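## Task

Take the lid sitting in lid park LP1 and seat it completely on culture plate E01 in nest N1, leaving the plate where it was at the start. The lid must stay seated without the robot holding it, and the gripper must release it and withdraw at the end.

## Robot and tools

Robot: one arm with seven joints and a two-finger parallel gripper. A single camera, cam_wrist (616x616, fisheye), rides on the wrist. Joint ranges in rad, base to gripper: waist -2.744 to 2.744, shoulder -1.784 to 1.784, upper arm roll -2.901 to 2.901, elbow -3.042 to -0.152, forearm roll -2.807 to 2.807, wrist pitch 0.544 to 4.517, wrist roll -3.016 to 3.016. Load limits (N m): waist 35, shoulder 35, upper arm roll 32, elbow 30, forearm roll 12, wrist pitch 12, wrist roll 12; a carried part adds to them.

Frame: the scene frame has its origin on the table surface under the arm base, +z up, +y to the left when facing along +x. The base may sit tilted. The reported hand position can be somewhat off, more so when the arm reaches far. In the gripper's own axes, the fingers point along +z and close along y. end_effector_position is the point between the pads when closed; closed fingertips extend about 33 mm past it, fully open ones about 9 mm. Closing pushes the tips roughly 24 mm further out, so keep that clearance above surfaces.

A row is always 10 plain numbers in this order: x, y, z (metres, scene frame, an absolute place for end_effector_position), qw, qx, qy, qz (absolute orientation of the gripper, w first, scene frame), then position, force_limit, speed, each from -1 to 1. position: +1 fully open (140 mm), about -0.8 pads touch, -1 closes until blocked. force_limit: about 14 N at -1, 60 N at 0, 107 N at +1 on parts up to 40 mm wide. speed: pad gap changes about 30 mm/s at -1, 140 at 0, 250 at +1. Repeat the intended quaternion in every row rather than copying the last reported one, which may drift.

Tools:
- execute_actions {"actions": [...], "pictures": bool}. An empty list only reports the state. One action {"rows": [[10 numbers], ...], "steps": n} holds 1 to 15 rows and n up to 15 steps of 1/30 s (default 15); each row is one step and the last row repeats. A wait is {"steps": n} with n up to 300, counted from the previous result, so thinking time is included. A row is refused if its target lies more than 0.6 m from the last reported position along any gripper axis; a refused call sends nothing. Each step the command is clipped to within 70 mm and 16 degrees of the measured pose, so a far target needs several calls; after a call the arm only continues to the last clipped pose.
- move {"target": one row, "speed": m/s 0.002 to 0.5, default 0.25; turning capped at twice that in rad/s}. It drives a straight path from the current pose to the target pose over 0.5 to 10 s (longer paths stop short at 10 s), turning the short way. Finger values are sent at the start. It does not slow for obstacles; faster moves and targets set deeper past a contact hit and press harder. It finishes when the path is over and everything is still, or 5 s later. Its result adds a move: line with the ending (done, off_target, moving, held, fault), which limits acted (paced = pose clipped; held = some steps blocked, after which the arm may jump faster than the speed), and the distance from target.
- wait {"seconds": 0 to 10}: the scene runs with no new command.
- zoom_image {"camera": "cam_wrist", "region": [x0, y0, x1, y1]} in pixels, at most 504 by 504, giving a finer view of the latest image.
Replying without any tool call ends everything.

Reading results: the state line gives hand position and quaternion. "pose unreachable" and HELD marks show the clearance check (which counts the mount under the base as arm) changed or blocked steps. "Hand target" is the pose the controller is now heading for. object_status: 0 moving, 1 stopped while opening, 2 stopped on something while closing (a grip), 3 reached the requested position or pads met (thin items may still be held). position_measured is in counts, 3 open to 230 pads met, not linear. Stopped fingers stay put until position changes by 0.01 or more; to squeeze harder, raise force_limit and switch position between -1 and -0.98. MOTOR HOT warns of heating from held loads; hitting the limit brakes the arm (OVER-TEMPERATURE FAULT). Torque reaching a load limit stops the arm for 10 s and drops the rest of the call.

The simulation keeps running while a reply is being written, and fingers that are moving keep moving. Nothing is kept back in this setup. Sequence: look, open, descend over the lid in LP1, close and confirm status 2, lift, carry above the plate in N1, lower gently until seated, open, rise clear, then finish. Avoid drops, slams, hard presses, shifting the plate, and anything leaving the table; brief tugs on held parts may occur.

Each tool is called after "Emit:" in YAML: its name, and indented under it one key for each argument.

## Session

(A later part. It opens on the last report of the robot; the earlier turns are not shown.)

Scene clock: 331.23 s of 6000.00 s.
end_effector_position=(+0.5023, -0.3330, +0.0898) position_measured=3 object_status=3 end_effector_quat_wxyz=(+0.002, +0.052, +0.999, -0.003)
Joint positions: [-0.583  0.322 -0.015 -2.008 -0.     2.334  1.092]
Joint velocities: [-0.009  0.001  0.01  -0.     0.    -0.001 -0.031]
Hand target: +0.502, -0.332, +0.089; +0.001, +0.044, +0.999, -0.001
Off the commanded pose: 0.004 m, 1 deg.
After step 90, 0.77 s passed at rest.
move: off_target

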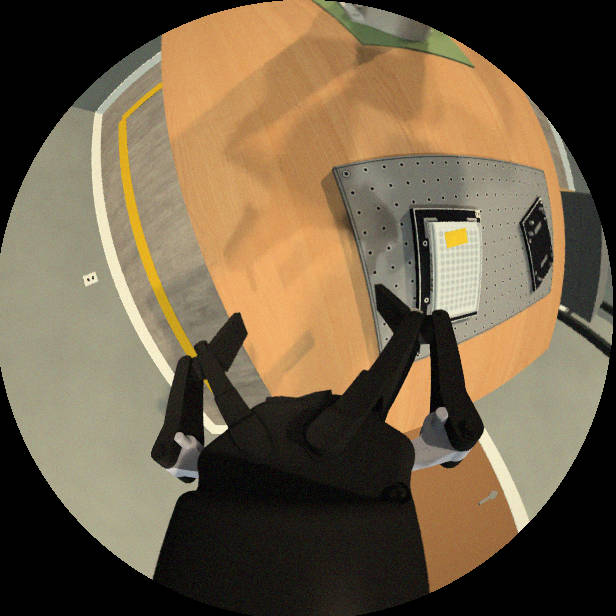

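Emit:
zoom_image:
  camera: "cam_wrist"
  region: [410, 210, 460, 270]

Region (410, 210, 460, 270) of cam_wrist's 616x616 image, scaled by 8.400, with more detail than that image has.

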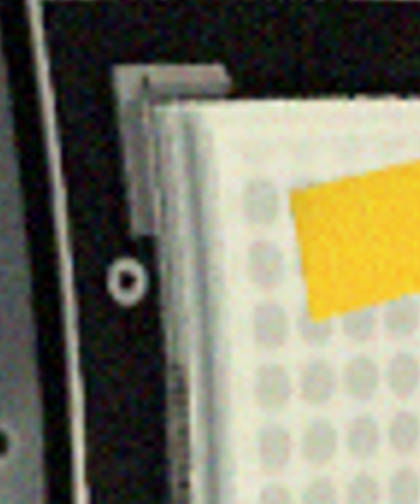

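Emit:
move:
  target: [0.5238, -0.1292, 0.125, 0, 0.044, 0.999, 0, -1, -0.5, 0.5]
  speed: 0.2

Scene clock: 344.93 s of 6000.00 s.
end_effector_position=(+0.5238, -0.1267, +0.1262) position_measured=232 object_status=3 end_effector_quat_wxyz=(+0.002, +0.037, +0.999, +0.002)
Joint positions: [-0.336  0.1    0.084 -2.218 -0.006  2.318  1.41 ]
Joint velocities: [ 0.001  0.     0.    -0.001 -0.002 -0.001  0.031]
Hand target: +0.522, -0.127, +0.126; -0.001, +0.044, +0.999, +0.001
Off the commanded pose: 0.003 m, 1 deg.
After step 90, 8.83 s passed at rest.
move: done

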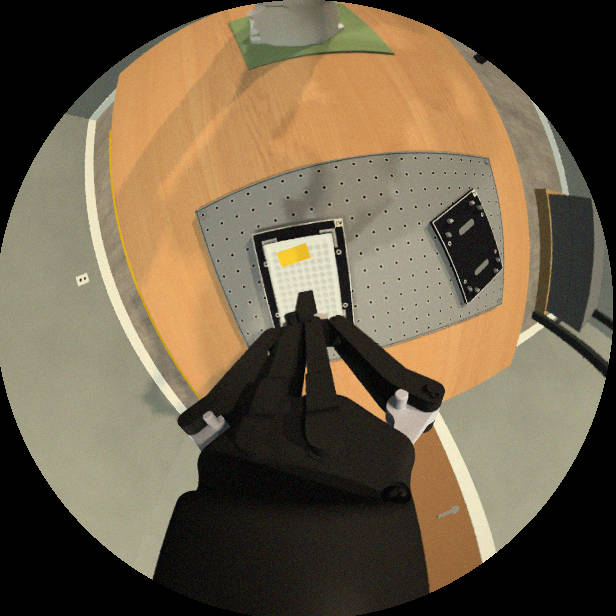

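Emit:
move:
  target: [0.5238, -0.1292, 0.094, 0, 0.044, 0.999, 0, -1, -0.5, 0.5]
  speed: 0.03

Scene clock: 347.03 s of 6000.00 s.
end_effector_position=(+0.5232, -0.1275, +0.0946) position_measured=232 object_status=3 end_effector_quat_wxyz=(-0.001, +0.041, +0.999, +0.002)
Joint positions: [-0.336  0.157  0.083 -2.235 -0.015  2.384  1.424]
Joint velocities: [-0.002  0.003  0.    -0.    -0.003  0.016  0.004]
Hand target: +0.524, -0.129, +0.094; +0.000, +0.044, +0.999, +0.000
Off the commanded pose: 0.002 m, 0 deg.
move: done

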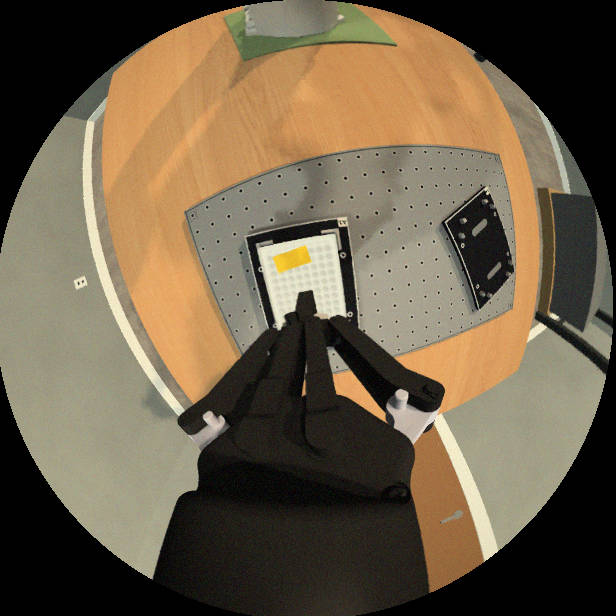

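No contact yet at z=0.0946. Going a little lower, slowly.

Emit:
move:
  target: [0.5238, -0.1292, 0.088, 0, 0.044, 0.999, 0, -1, -0.5, 0.5]
  speed: 0.01

Scene clock: 349.10 s of 6000.00 s.
end_effector_position=(+0.5237, -0.1278, +0.0893) position_measured=232 object_status=3 end_effector_quat_wxyz=(-0.001, +0.041, +0.999, +0.002)
Joint positions: [-0.336  0.167  0.082 -2.238 -0.017  2.398  1.426]
Joint velocities: [-0.001 -0.    -0.001 -0.001  0.001  0.001  0.001]
Hand target: +0.524, -0.129, +0.088; +0.000, +0.044, +0.999, +0.000
Off the commanded pose: 0.002 m, 0 deg.
move: done

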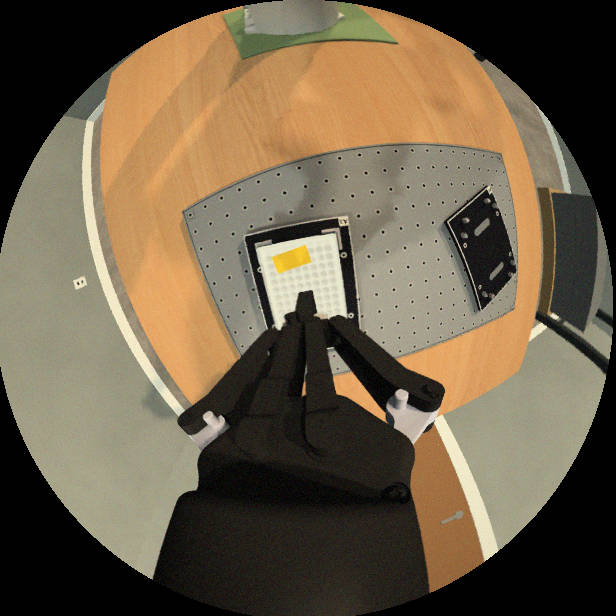

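Emit:
move:
  target: [0.5238, -0.1292, 0.082, 0, 0.044, 0.999, 0, -1, -0.5, 0.5]
  speed: 0.01

Scene clock: 351.37 s of 6000.00 s.
end_effector_position=(+0.5238, -0.1278, +0.0891) position_measured=232 object_status=3 end_effector_quat_wxyz=(-0.001, +0.041, +0.999, +0.001)
Joint positions: [-0.336  0.167  0.082 -2.238 -0.018  2.4    1.426]
Joint velocities: [-0.001  0.     0.001  0.001 -0.001 -0.     0.   ]
Hand target: +0.524, -0.129, +0.082; -0.000, +0.044, +0.999, +0.000
Off the commanded pose: 0.007 m, 0 deg.
move: off_target

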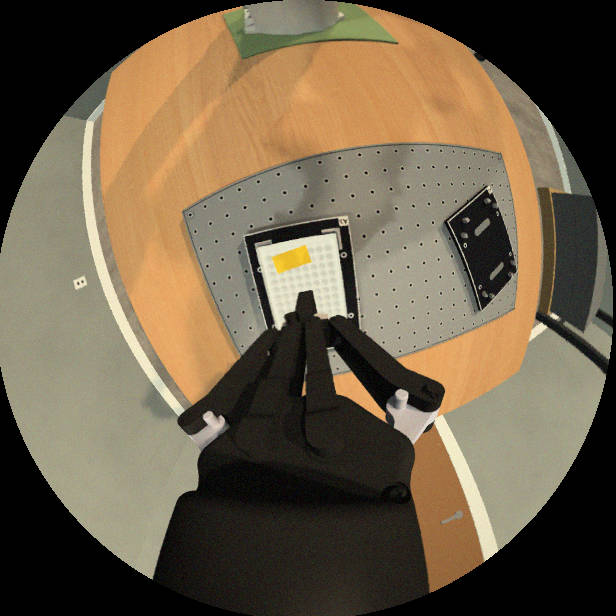

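Emit:
move:
  target: [0.5238, -0.1292, 0.15, 0, 0.044, 0.999, 0, 1, -0.5, 0.5]
  speed: 0.15

Emit:
move:
  target: [0.51, 0.03, 0.085, 0.3536, 0.6124, 0.6124, -0.3536, 1, -0.5, 0.5]
  speed: 0.15

Scene clock: 395.77 s of 6000.00 s.
end_effector_position=(+0.5251, -0.1298, +0.1506) position_measured=3 object_status=3 end_effector_quat_wxyz=(+0.002, +0.043, +0.999, -0.002)
Joint positions: [-0.336  0.067  0.082 -2.191 -0.013  2.26   1.427]
Joint velocities: [-0.001  0.     0.001 -0.     0.001 -0.011  0.001]
Hand target: +0.524, -0.129, +0.150; -0.000, +0.044, +0.999, -0.000
Off the commanded pose: 0.002 m, 0 deg.
After step 90, 40.37 s passed at rest.
move: done

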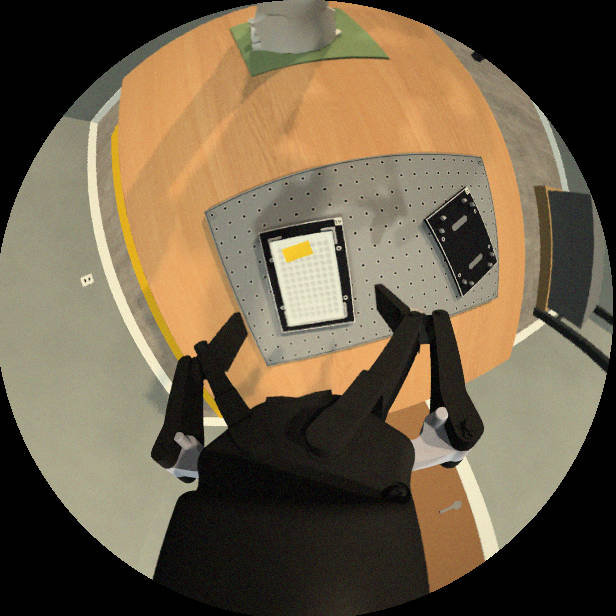

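Scene clock: 402.70 s of 6000.00 s.
end_effector_position=(+0.5050, +0.0259, +0.0773) position_measured=3 object_status=3 end_effector_quat_wxyz=(+0.357, +0.600, +0.621, -0.356)
Joint positions: [ 1.749  1.792 -1.44  -1.975  0.776  1.8    3.027]
Joint velocities: [ 0.    -0.001 -0.    -0.     0.002 -0.013  0.001]
Hand target: +0.504, +0.026, +0.077; +0.356, +0.604, +0.618, -0.355
Off the commanded pose: 0.010 m, 2 deg.
joint sent to its limit — the command would take joint 2 (shoulder) past its upper limit and joint 7 (wrist roll) past its upper limit, so those joints were sent only as far as their limits.
move: off_target; limits=paced

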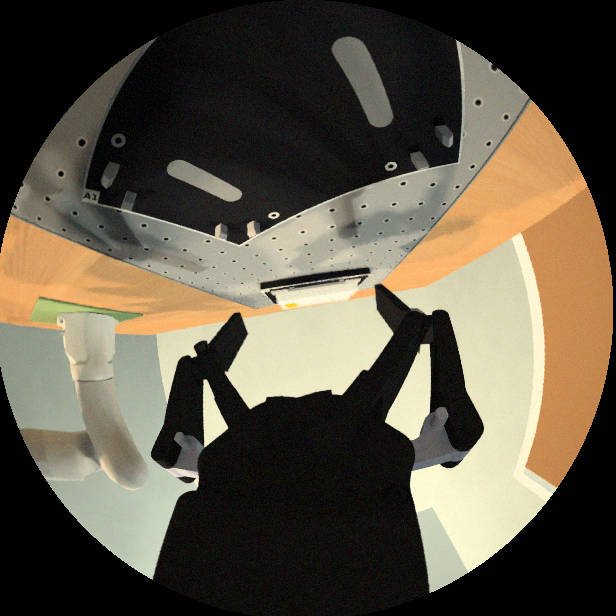

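Emit:
zoom_image:
  camera: "cam_wrist"
  region: [250, 250, 390, 330]

Region (250, 250, 390, 330) of cam_wrist's 616x616 image, scaled by 3.600, with more detail than that image has; it fills the top 288 rows of this view, and the rest is white.

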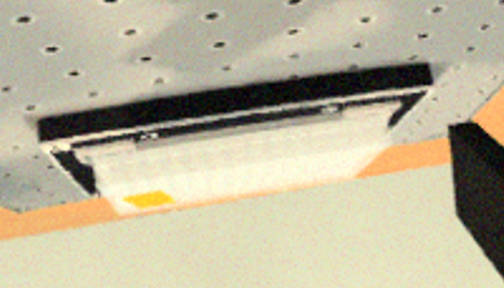

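Emit:
zoom_image:
  camera: "cam_wrist"
  region: [320, 260, 380, 310]

Region (320, 260, 380, 310) of cam_wrist's 616x616 image, scaled by 8.400, with more detail than that image has.

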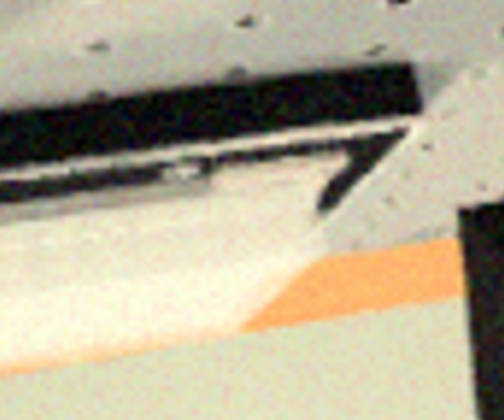

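Emit:
finished_scene:
  scene: 1

The scene is finished: the task was done.


## Next scene

Take the lid sitting in lid park LP1 and seat it completely on culture plate C15 in nest N1, leaving the plate where it was at the start. The lid must stay seated without the robot holding it, and the gripper must release it and withdraw at the end.

Emit:
execute_actions:
  actions: []

Scene clock: 0.00 s of 6000.00 s.
end_effector_position=(+0.4618, -0.0178, +0.1336) position_measured=3 object_status=3 end_effector_quat_wxyz=(-0.295, +0.706, -0.641, -0.066)
Joint positions: [-0.229 -0.155 -0.11  -2.611  0.898  2.36  -1.108]
Joint velocities: [-0.001 -0.001  0.001  0.     0.    -0.     0.001]
Hand target: +0.462, -0.018, +0.134; -0.295, +0.705, -0.641, -0.066

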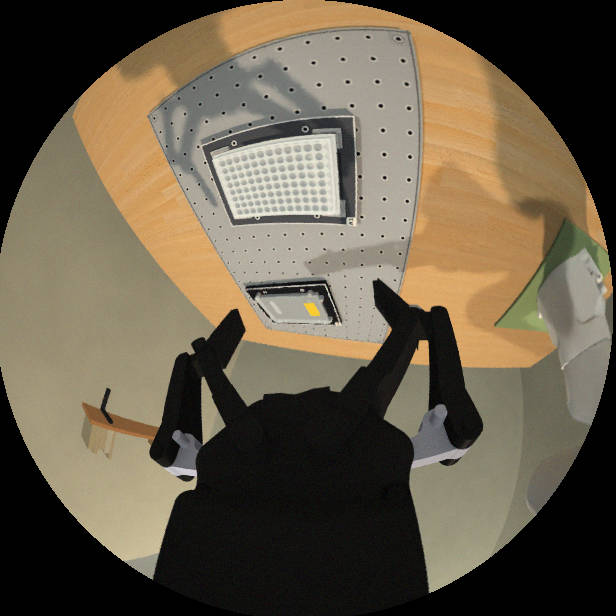

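Emit:
move:
  target: [0.45, -0.02, 0.30, 0, 0, 1, 0, 1, 0, 0]
  speed: 0.3

Scene clock: 5.50 s of 6000.00 s.
end_effector_position=(+0.4508, -0.0177, +0.3000) position_measured=3 object_status=3 end_effector_quat_wxyz=(+0.006, -0.011, +1.000, +0.001)
Joint positions: [-1.253 -0.691  0.958 -2.21   0.563  1.745  1.038]
Joint velocities: [ 0.    -0.001 -0.001 -0.     0.001 -0.007  0.028]
Hand target: +0.451, -0.015, +0.300; +0.006, -0.004, +1.000, +0.003
Off the commanded pose: 0.002 m, 1 deg.
move: done

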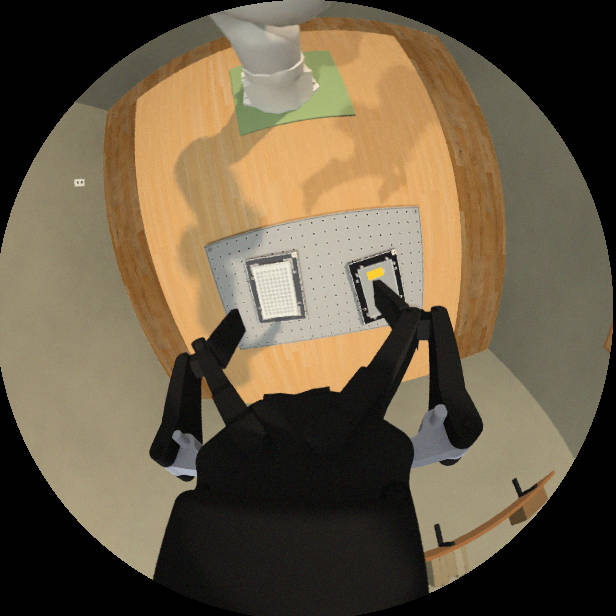

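Emit:
zoom_image:
  camera: "cam_wrist"
  region: [200, 200, 440, 350]

Region (200, 200, 440, 350) of cam_wrist's 616x616 image, scaled by 2.100, with more detail than that image has; it fills the top 315 rows of this view, and the rest is white.

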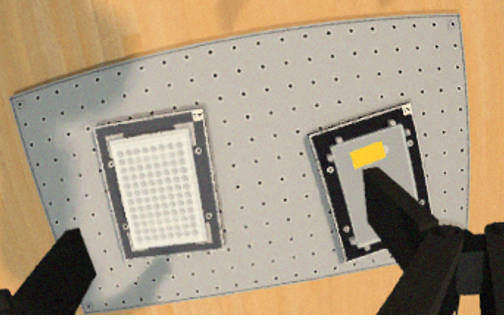

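Emit:
move:
  target: [0.53, 0.12, 0.13, 0, -0.0436, 0.999, 0, 1, 0, 0]
  speed: 0.3

Emit:
zoom_image:
  camera: "cam_wrist"
  region: [190, 180, 430, 400]

Scene clock: 18.03 s of 6000.00 s.
end_effector_position=(+0.5254, +0.1243, +0.1308) position_measured=3 object_status=3 end_effector_quat_wxyz=(-0.002, -0.048, +0.999, +0.004)
Joint positions: [-1.565 -0.674  1.66  -2.151  0.79   2.057  1.163]
Joint velocities: [-0.    -0.006  0.001  0.003  0.008  0.002  0.008]
Hand target: +0.528, +0.126, +0.131; +0.001, -0.044, +0.999, +0.005
Off the commanded pose: 0.006 m, 1 deg.
After step 90, 8.07 s passed at rest.
move: off_target

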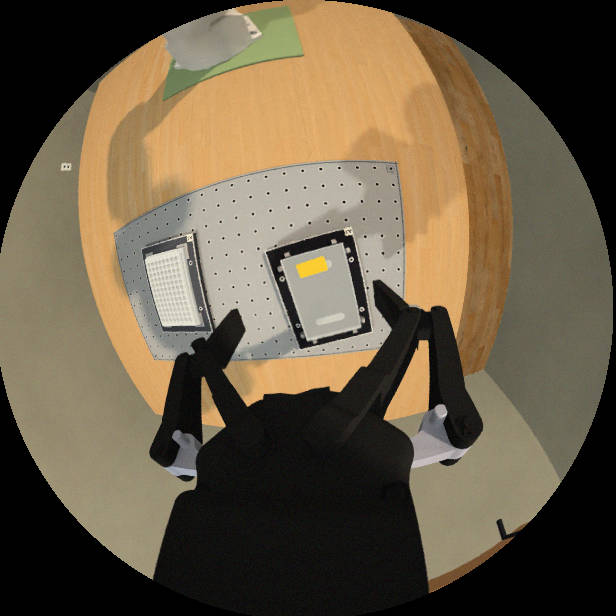

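Region (190, 180, 430, 400) of cam_wrist's 616x616 image, scaled by 2.100, with more detail than that image has; it fills the top 462 rows of this view, and the rest is white.

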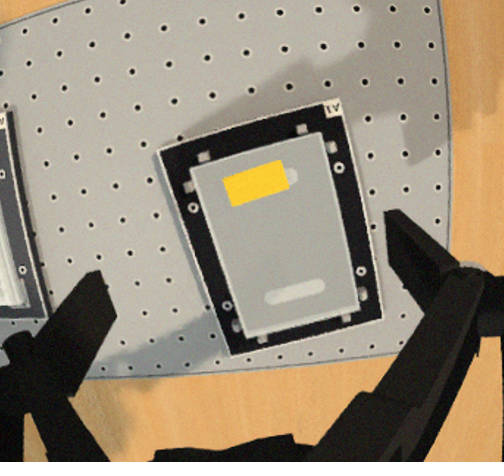

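Emit:
move:
  target: [0.5333, 0.1392, 0.09, 0, -0.0976, 0.9952, 0, 1, 0, 0]
  speed: 0.15

Emit:
zoom_image:
  camera: "cam_wrist"
  region: [190, 200, 430, 400]

Scene clock: 24.73 s of 6000.00 s.
end_effector_position=(+0.5308, +0.1392, +0.0898) position_measured=3 object_status=3 end_effector_quat_wxyz=(-0.003, -0.091, +0.996, +0.000)
Joint positions: [-1.653 -0.685  1.81  -2.143  0.82   2.139  1.096]
Joint velocities: [-0.003  0.007  0.005 -0.001 -0.     0.014 -0.019]
Hand target: +0.533, +0.140, +0.090; +0.000, -0.097, +0.995, +0.001
Off the commanded pose: 0.003 m, 1 deg.
After step 90, 2.70 s passed at rest.
move: done

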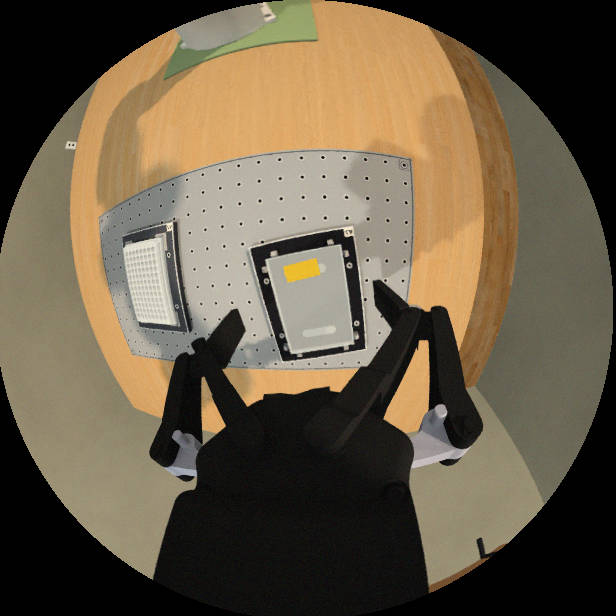

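Region (190, 200, 430, 400) of cam_wrist's 616x616 image, scaled by 2.100, with more detail than that image has.

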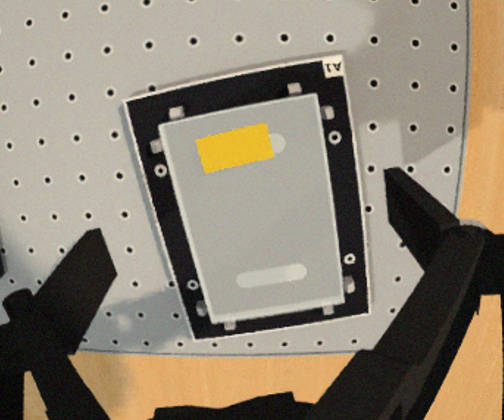

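Emit:
move:
  target: [0.553, 0.1443, 0.09, 0, -0.0976, 0.9952, 0, 1, 0, 0]
  speed: 0.1

Emit:
zoom_image:
  camera: "cam_wrist"
  region: [190, 200, 430, 400]

Scene clock: 42.00 s of 6000.00 s.
end_effector_position=(+0.5540, +0.1434, +0.0912) position_measured=3 object_status=3 end_effector_quat_wxyz=(+0.003, -0.099, +0.995, -0.000)
Joint positions: [-1.729 -0.706  1.863 -2.068  0.82   2.129  1.09 ]
Joint velocities: [-0.007  0.     0.007  0.006 -0.    -0.007  0.001]
Hand target: +0.553, +0.145, +0.090; +0.000, -0.098, +0.995, +0.000
Off the commanded pose: 0.002 m, 0 deg.
After step 90, 13.53 s passed at rest.
move: done

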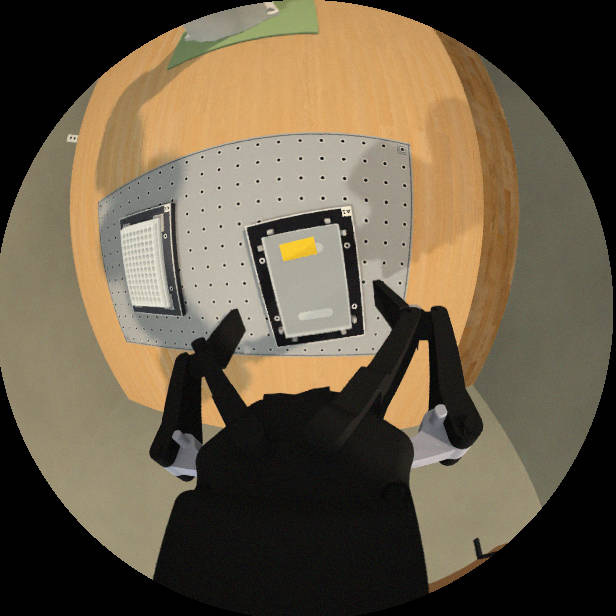

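Region (190, 200, 430, 400) of cam_wrist's 616x616 image, scaled by 2.100, with more detail than that image has.

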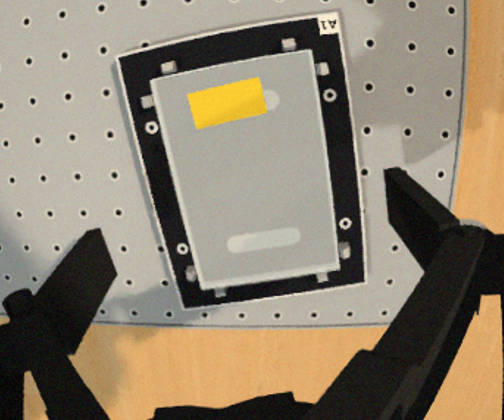

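Emit:
move:
  target: [0.5525, 0.1440, 0.062, 0, -0.0976, 0.9952, 0, 0.4, 0, 0]
  speed: 0.08
  pictures: false


Emit:
move:
  target: [0.5525, 0.1440, 0.062, 0, -0.0976, 0.9952, 0, 0.4, 0, 0]
  speed: 0.08

Scene clock: 49.50 s of 6000.00 s.
end_effector_position=(+0.5499, +0.1445, +0.0637) position_measured=78 object_status=3 end_effector_quat_wxyz=(-0.004, -0.097, +0.995, +0.001)
Joint positions: [-1.773 -0.731  1.928 -2.074  0.854  2.158  1.079]
Joint velocities: [-0.002  0.001  0.001 -0.001  0.007 -0.001 -0.025]
Hand target: +0.552, +0.144, +0.062; +0.000, -0.097, +0.995, +0.000
Off the commanded pose: 0.003 m, 1 deg.
After step 90, 3.77 s passed at rest.
move: done

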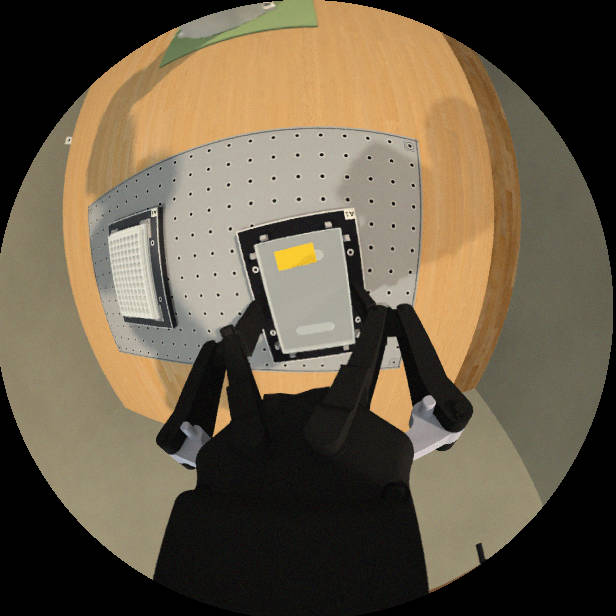

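Looks like scene 1's pre-grasp view. Closing on the lid.

Emit:
execute_actions:
  actions:
    - {"rows": [[0.5499, 0.1445, 0.0635, 0, -0.0976, 0.9952, 0, -1, -0.5, -0.3]], "steps": 15}
  pictures: false

Scene clock: 51.20 s of 6000.00 s.
end_effector_position=(+0.5493, +0.1495, +0.0664) position_measured=102 object_status=2 end_effector_quat_wxyz=(-0.002, -0.101, +0.995, +0.004)
Joint positions: [-1.761 -0.724  1.922 -2.078  0.858  2.159  1.072]
Joint velocities: [-0.     0.001  0.001 -0.001  0.     0.001 -0.   ]
Hand target: +0.550, +0.144, +0.064; -0.000, -0.098, +0.995, +0.000
Off the commanded pose: 0.006 m, 1 deg.
Steps of this call (steps 1 to 36: nothing new was sent; steps 37 to 51: all 15 steps of this action). Readings (end_effector_position | what the end effector reports):
37: (+0.5499, +0.1456, +0.0642) | position_measured=78 object_status=0
38: (+0.5496, +0.1472, +0.0649) | position_measured=82 object_status=0
40: (+0.5492, +0.1500, +0.0661) | position_measured=94 object_status=0
44: (+0.5493, +0.1495, +0.0664) | position_measured=102 object_status=0
51: the state above

Emit:
move:
  target: [0.5493, 0.1495, 0.12, 0, -0.0976, 0.9952, 0, -1, -0.5, -0.3]
  speed: 0.08

Emit:
move:
  target: [0.50, -0.10, 0.13, 0, -0.0175, 0.9998, 0, -1, -0.5, -0.3]
  speed: 0.2

Emit:
zoom_image:
  camera: "cam_wrist"
  region: [200, 200, 440, 400]

Scene clock: 59.07 s of 6000.00 s.
end_effector_position=(+0.5502, +0.1490, +0.1192) position_measured=102 object_status=2 end_effector_quat_wxyz=(+0.002, -0.101, +0.995, +0.001)
Joint positions: [-1.667 -0.688  1.786 -2.059  0.789  2.075  1.111]
Joint velocities: [ 0.003 -0.007 -0.004 -0.001  0.    -0.014  0.009]
Hand target: +0.549, +0.149, +0.120; -0.000, -0.098, +0.995, -0.000
Off the commanded pose: 0.001 m, 0 deg.
After step 90, 3.70 s passed at rest.
move: done

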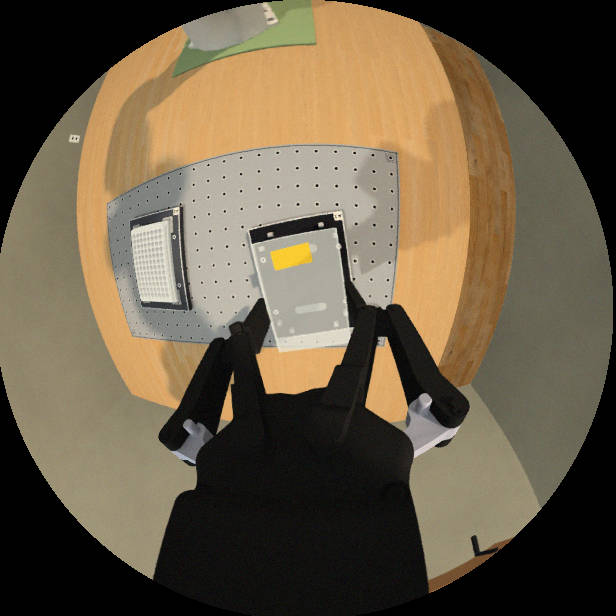

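Scene clock: 60.97 s of 6000.00 s.
end_effector_position=(+0.5051, -0.1034, +0.1301) position_measured=102 object_status=2 end_effector_quat_wxyz=(+0.002, -0.009, +1.000, -0.002)
Joint positions: [-1.879 -0.544  1.6   -2.26   0.67   2.163  0.879]
Joint velocities: [-0.    -0.001  0.001  0.002 -0.001  0.005 -0.025]
Hand target: +0.505, -0.104, +0.130; +0.002, -0.017, +1.000, -0.004
Off the commanded pose: 0.006 m, 1 deg.
move: off_target

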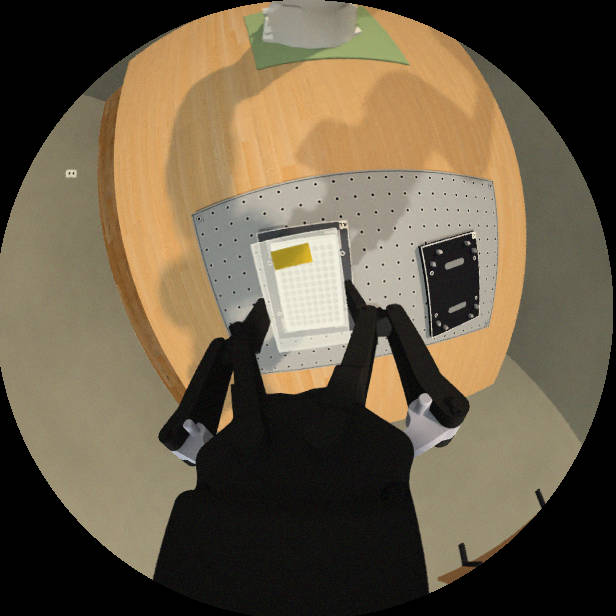

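Region (200, 200, 440, 400) of cam_wrist's 616x616 image, scaled by 2.100, with more detail than that image has.

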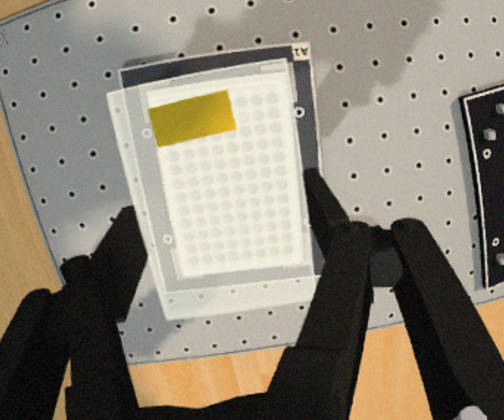

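Emit:
zoom_image:
  camera: "cam_wrist"
  region: [240, 205, 380, 365]

Region (240, 205, 380, 365) of cam_wrist's 616x616 image, scaled by 3.150, with more detail than that image has; it fills the left 441 columns of this view, and the rest is white.

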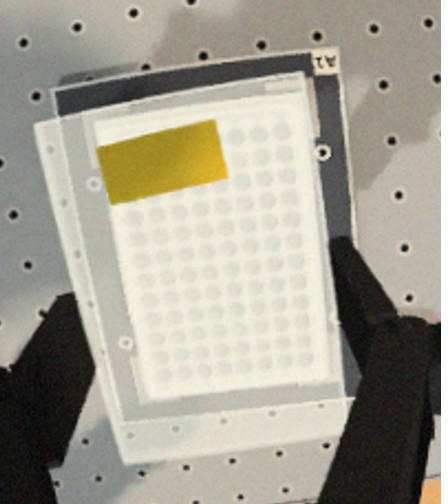

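Emit:
move:
  target: [0.5075, -0.0999, 0.090, 0, 0.0175, 0.9998, 0, -1, -0.5, -0.3]
  speed: 0.06

Emit:
zoom_image:
  camera: "cam_wrist"
  region: [240, 205, 380, 365]

Scene clock: 70.13 s of 6000.00 s.
end_effector_position=(+0.5062, -0.0989, +0.0905) position_measured=102 object_status=2 end_effector_quat_wxyz=(-0.002, +0.012, +1.000, +0.001)
Joint positions: [-1.985 -0.581  1.741 -2.268  0.745  2.218  0.886]
Joint velocities: [-0.004 -0.005  0.001 -0.001  0.015  0.007  0.002]
Hand target: +0.508, -0.099, +0.090; +0.000, +0.018, +1.000, +0.000
Off the commanded pose: 0.002 m, 1 deg.
After step 90, 5.13 s passed at rest.
move: done

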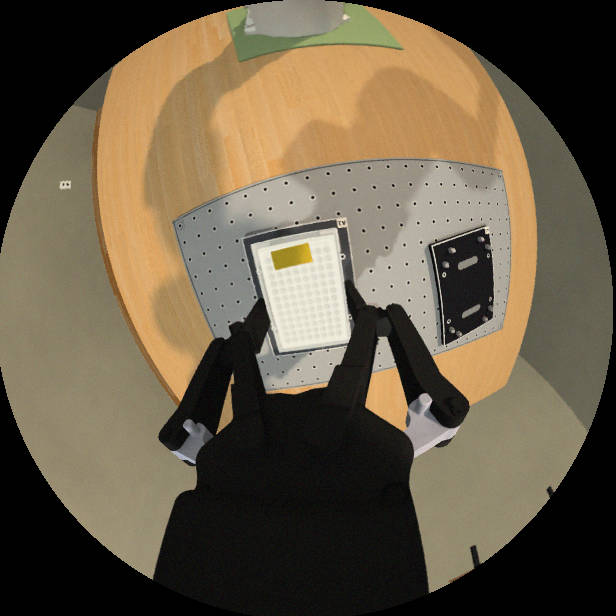

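Region (240, 205, 380, 365) of cam_wrist's 616x616 image, scaled by 3.150, with more detail than that image has; it fills the left 441 columns of this view, and the rest is white.

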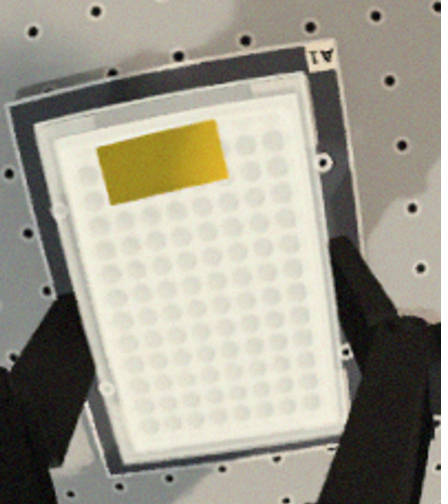

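Emit:
move:
  target: [0.5140, -0.0996, 0.086, 0, 0.0175, 0.9998, 0, -1, -0.5, -0.3]
  speed: 0.02

Emit:
zoom_image:
  camera: "cam_wrist"
  region: [240, 205, 380, 365]

Scene clock: 75.70 s of 6000.00 s.
end_effector_position=(+0.5115, -0.0994, +0.0858) position_measured=102 object_status=2 end_effector_quat_wxyz=(-0.003, +0.014, +1.000, +0.000)
Joint positions: [-2.02  -0.591  1.776 -2.251  0.753  2.22   0.887]
Joint velocities: [-0.007 -0.002  0.006  0.006  0.006 -0.001 -0.   ]
Hand target: +0.514, -0.099, +0.086; +0.000, +0.018, +1.000, +0.000
Off the commanded pose: 0.002 m, 1 deg.
After step 90, 1.87 s passed at rest.
move: done

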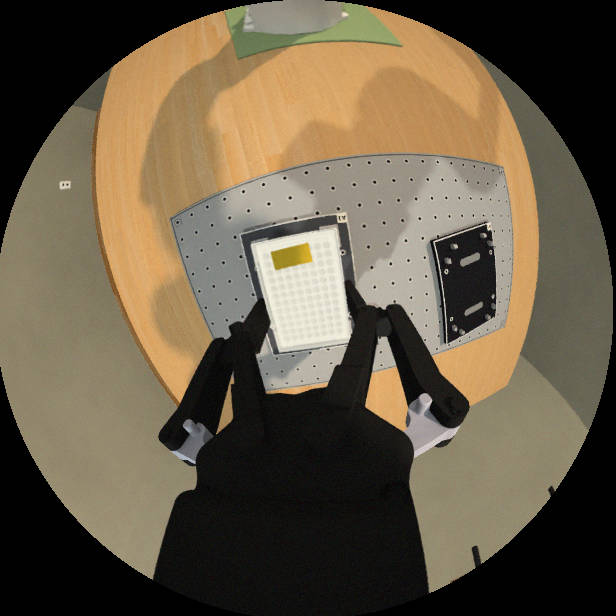

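Region (240, 205, 380, 365) of cam_wrist's 616x616 image, scaled by 3.150, with more detail than that image has; it fills the left 441 columns of this view, and the rest is white.

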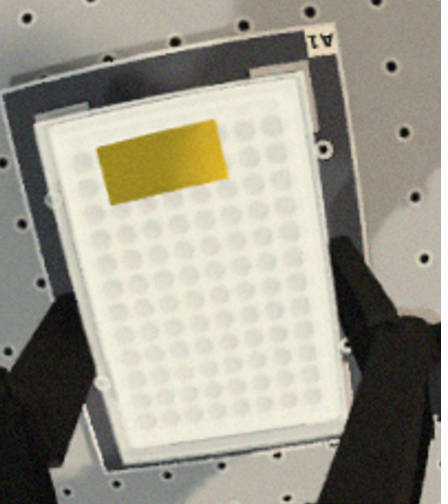

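Emit:
move:
  target: [0.5155, -0.0996, 0.085, 0, 0.0175, 0.9998, 0, -1, -0.5, -0.3]
  speed: 0.01

Emit:
move:
  target: [0.5155, -0.0996, 0.072, 0, 0.0175, 0.9998, 0, -1, -0.5, -0.3]
  speed: 0.01

Scene clock: 80.80 s of 6000.00 s.
end_effector_position=(+0.5131, -0.0996, +0.0848) position_measured=102 object_status=2 end_effector_quat_wxyz=(-0.003, +0.014, +1.000, +0.000)
Joint positions: [-2.029 -0.594  1.784 -2.245  0.756  2.22   0.887]
Joint velocities: [-0.001 -0.002  0.003  0.001  0.003 -0.001  0.   ]
Hand target: +0.515, -0.100, +0.085; +0.000, +0.017, +1.000, +0.000
Off the commanded pose: 0.002 m, 1 deg.
After step 90, 1.40 s passed at rest.
move: done

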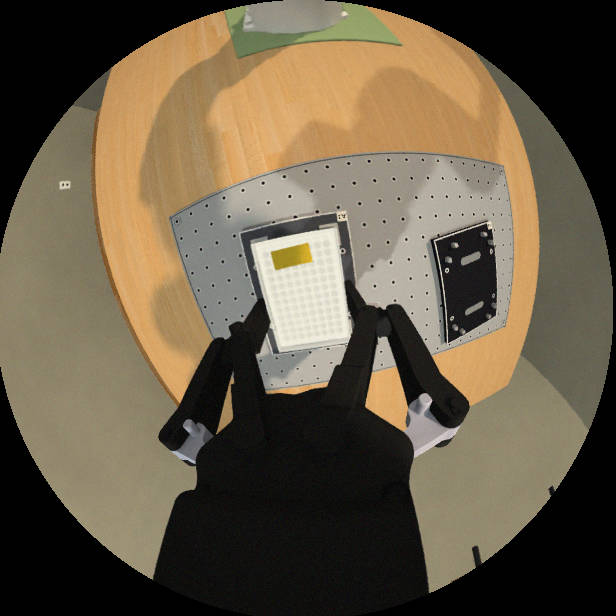

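Scene clock: 82.33 s of 6000.00 s.
end_effector_position=(+0.5149, -0.0997, +0.0767) position_measured=102 object_status=2 end_effector_quat_wxyz=(-0.002, +0.018, +1.000, +0.002)
Joint positions: [-2.059 -0.595  1.819 -2.244  0.768  2.237  0.887]
Joint velocities: [-0.002  0.001  0.001 -0.     0.     0.001 -0.001]
Hand target: +0.516, -0.099, +0.072; +0.000, +0.018, +1.000, +0.000
Off the commanded pose: 0.005 m, 0 deg.
move: off_target

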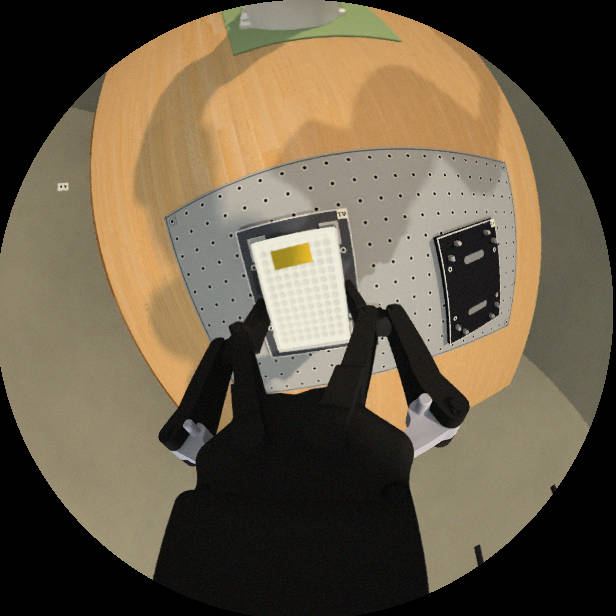

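Emit:
zoom_image:
  camera: "cam_wrist"
  region: [240, 205, 380, 365]

Region (240, 205, 380, 365) of cam_wrist's 616x616 image, scaled by 3.150, with more detail than that image has; it fills the left 441 columns of this view, and the rest is white.

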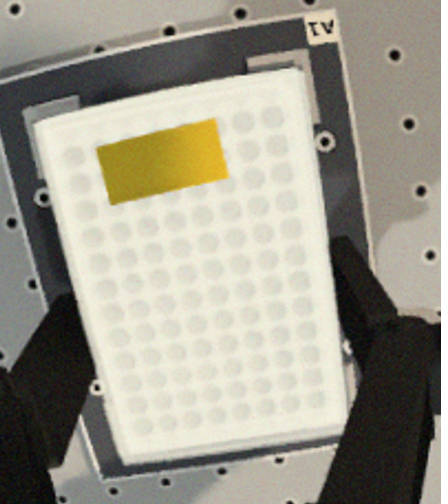

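Emit:
execute_actions:
  actions:
    - {"rows": [[0.5165, -0.0997, 0.0770, 0, 0.018, 0.9998, 0, 1, -0.5, 0]], "steps": 15}

Scene clock: 87.73 s of 6000.00 s.
end_effector_position=(+0.5151, -0.0997, +0.0767) position_measured=3 object_status=0 end_effector_quat_wxyz=(-0.002, +0.017, +1.000, +0.001)
Joint positions: [-2.057 -0.597  1.818 -2.243  0.768  2.237  0.886]
Joint velocities: [ 0.002  0.001  0.002  0.001 -0.001 -0.001 -0.   ]
Hand target: +0.516, -0.100, +0.077; -0.000, +0.018, +1.000, +0.000
Off the commanded pose: 0.001 m, 0 deg.
Steps of this call (steps 1 to 90: nothing new was sent; then 1.90 s passed at rest; steps 91 to 105: all 15 steps of this action). Readings (end_effector_position | what the end effector reports):
91: (+0.5150, -0.0998, +0.0770) | position_measured=102 object_status=0
92: (+0.5150, -0.0998, +0.0770) | position_measured=102 object_status=0
94: (+0.5150, -0.0998, +0.0769) | position_measured=81 object_status=0
98: (+0.5151, -0.0997, +0.0768) | position_measured=51 object_status=0
105: the state above

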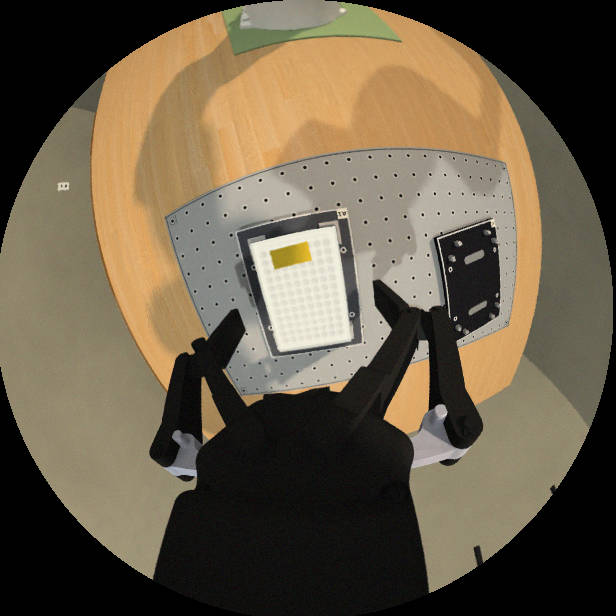

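Emit:
move:
  target: [0.5165, -0.0997, 0.11, 0, 0.018, 0.9998, 0, 1, -0.5, 0]
  speed: 0.1

Emit:
move:
  target: [0.5165, -0.0997, 0.084, 0, 0.018, 0.9998, 0, -1, -0.5, 1]
  speed: 0.012

Scene clock: 91.93 s of 6000.00 s.
end_effector_position=(+0.5172, -0.1004, +0.1093) position_measured=3 object_status=3 end_effector_quat_wxyz=(+0.002, +0.015, +1.000, +0.000)
Joint positions: [-1.975 -0.584  1.709 -2.23   0.728  2.179  0.905]
Joint velocities: [ 0.005 -0.007 -0.006  0.    -0.001 -0.017  0.005]
Hand target: +0.516, -0.100, +0.110; -0.000, +0.018, +1.000, -0.000
Off the commanded pose: 0.001 m, 0 deg.
After step 90, 0.30 s passed at rest.
move: done

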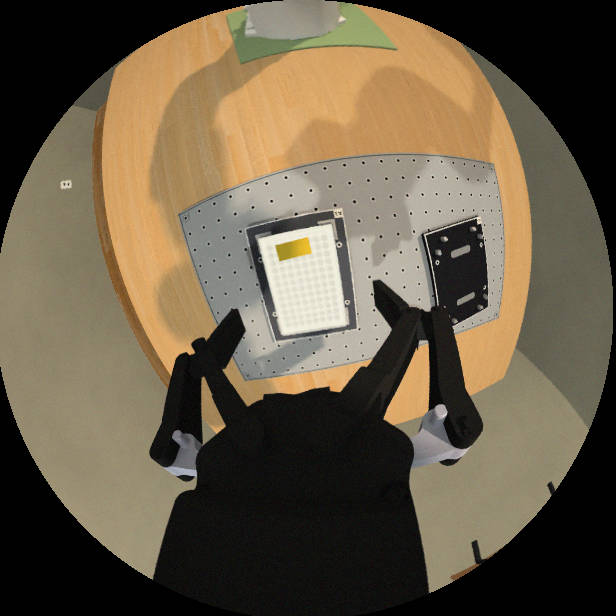

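Scene clock: 94.27 s of 6000.00 s.
end_effector_position=(+0.5175, -0.0999, +0.0912) position_measured=232 object_status=3 end_effector_quat_wxyz=(+0.000, +0.020, +1.000, +0.003)
Joint positions: [-2.032 -0.581  1.779 -2.234  0.744  2.213  0.905]
Joint velocities: [-0.003  0.003  0.001 -0.    -0.    -0.001  0.001]
Hand target: +0.517, -0.099, +0.084; +0.000, +0.018, +1.000, +0.000
Off the commanded pose: 0.007 m, 0 deg.
move: off_target

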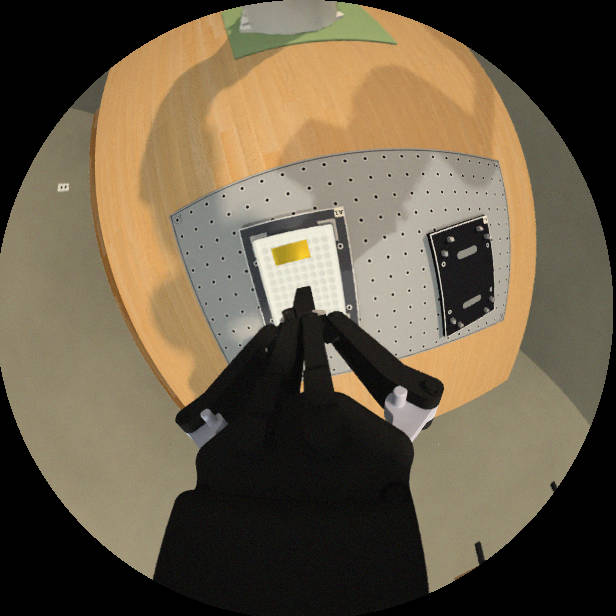

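Emit:
move:
  target: [0.47, -0.10, 0.22, 0, 0.018, 0.9998, 0, 1, -0.5, 0]
  speed: 0.25

Scene clock: 98.37 s of 6000.00 s.
end_effector_position=(+0.4715, -0.1024, +0.2190) position_measured=3 object_status=3 end_effector_quat_wxyz=(+0.001, +0.017, +1.000, -0.002)
Joint positions: [-1.587 -0.616  1.213 -2.257  0.615  1.941  0.922]
Joint velocities: [-0.001 -0.005 -0.001  0.     0.002 -0.012  0.   ]
Hand target: +0.469, -0.103, +0.218; -0.003, +0.017, +1.000, -0.002
Off the commanded pose: 0.003 m, 0 deg.
move: done

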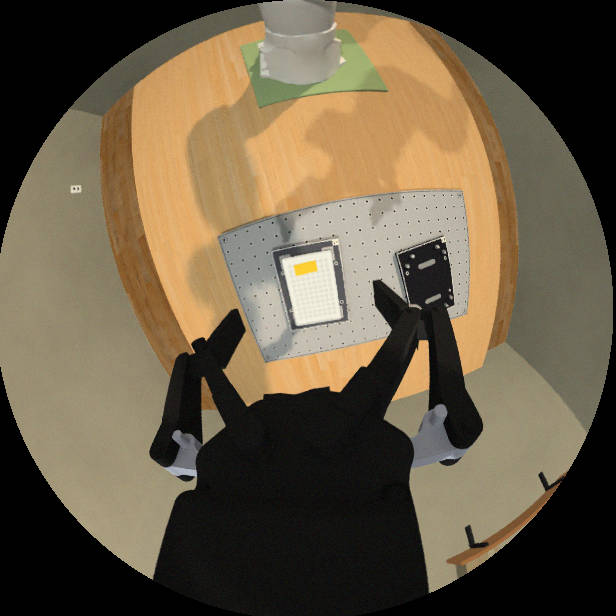

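Emit:
finished_scene:
  scene: 2

The scene is finished: the task was done.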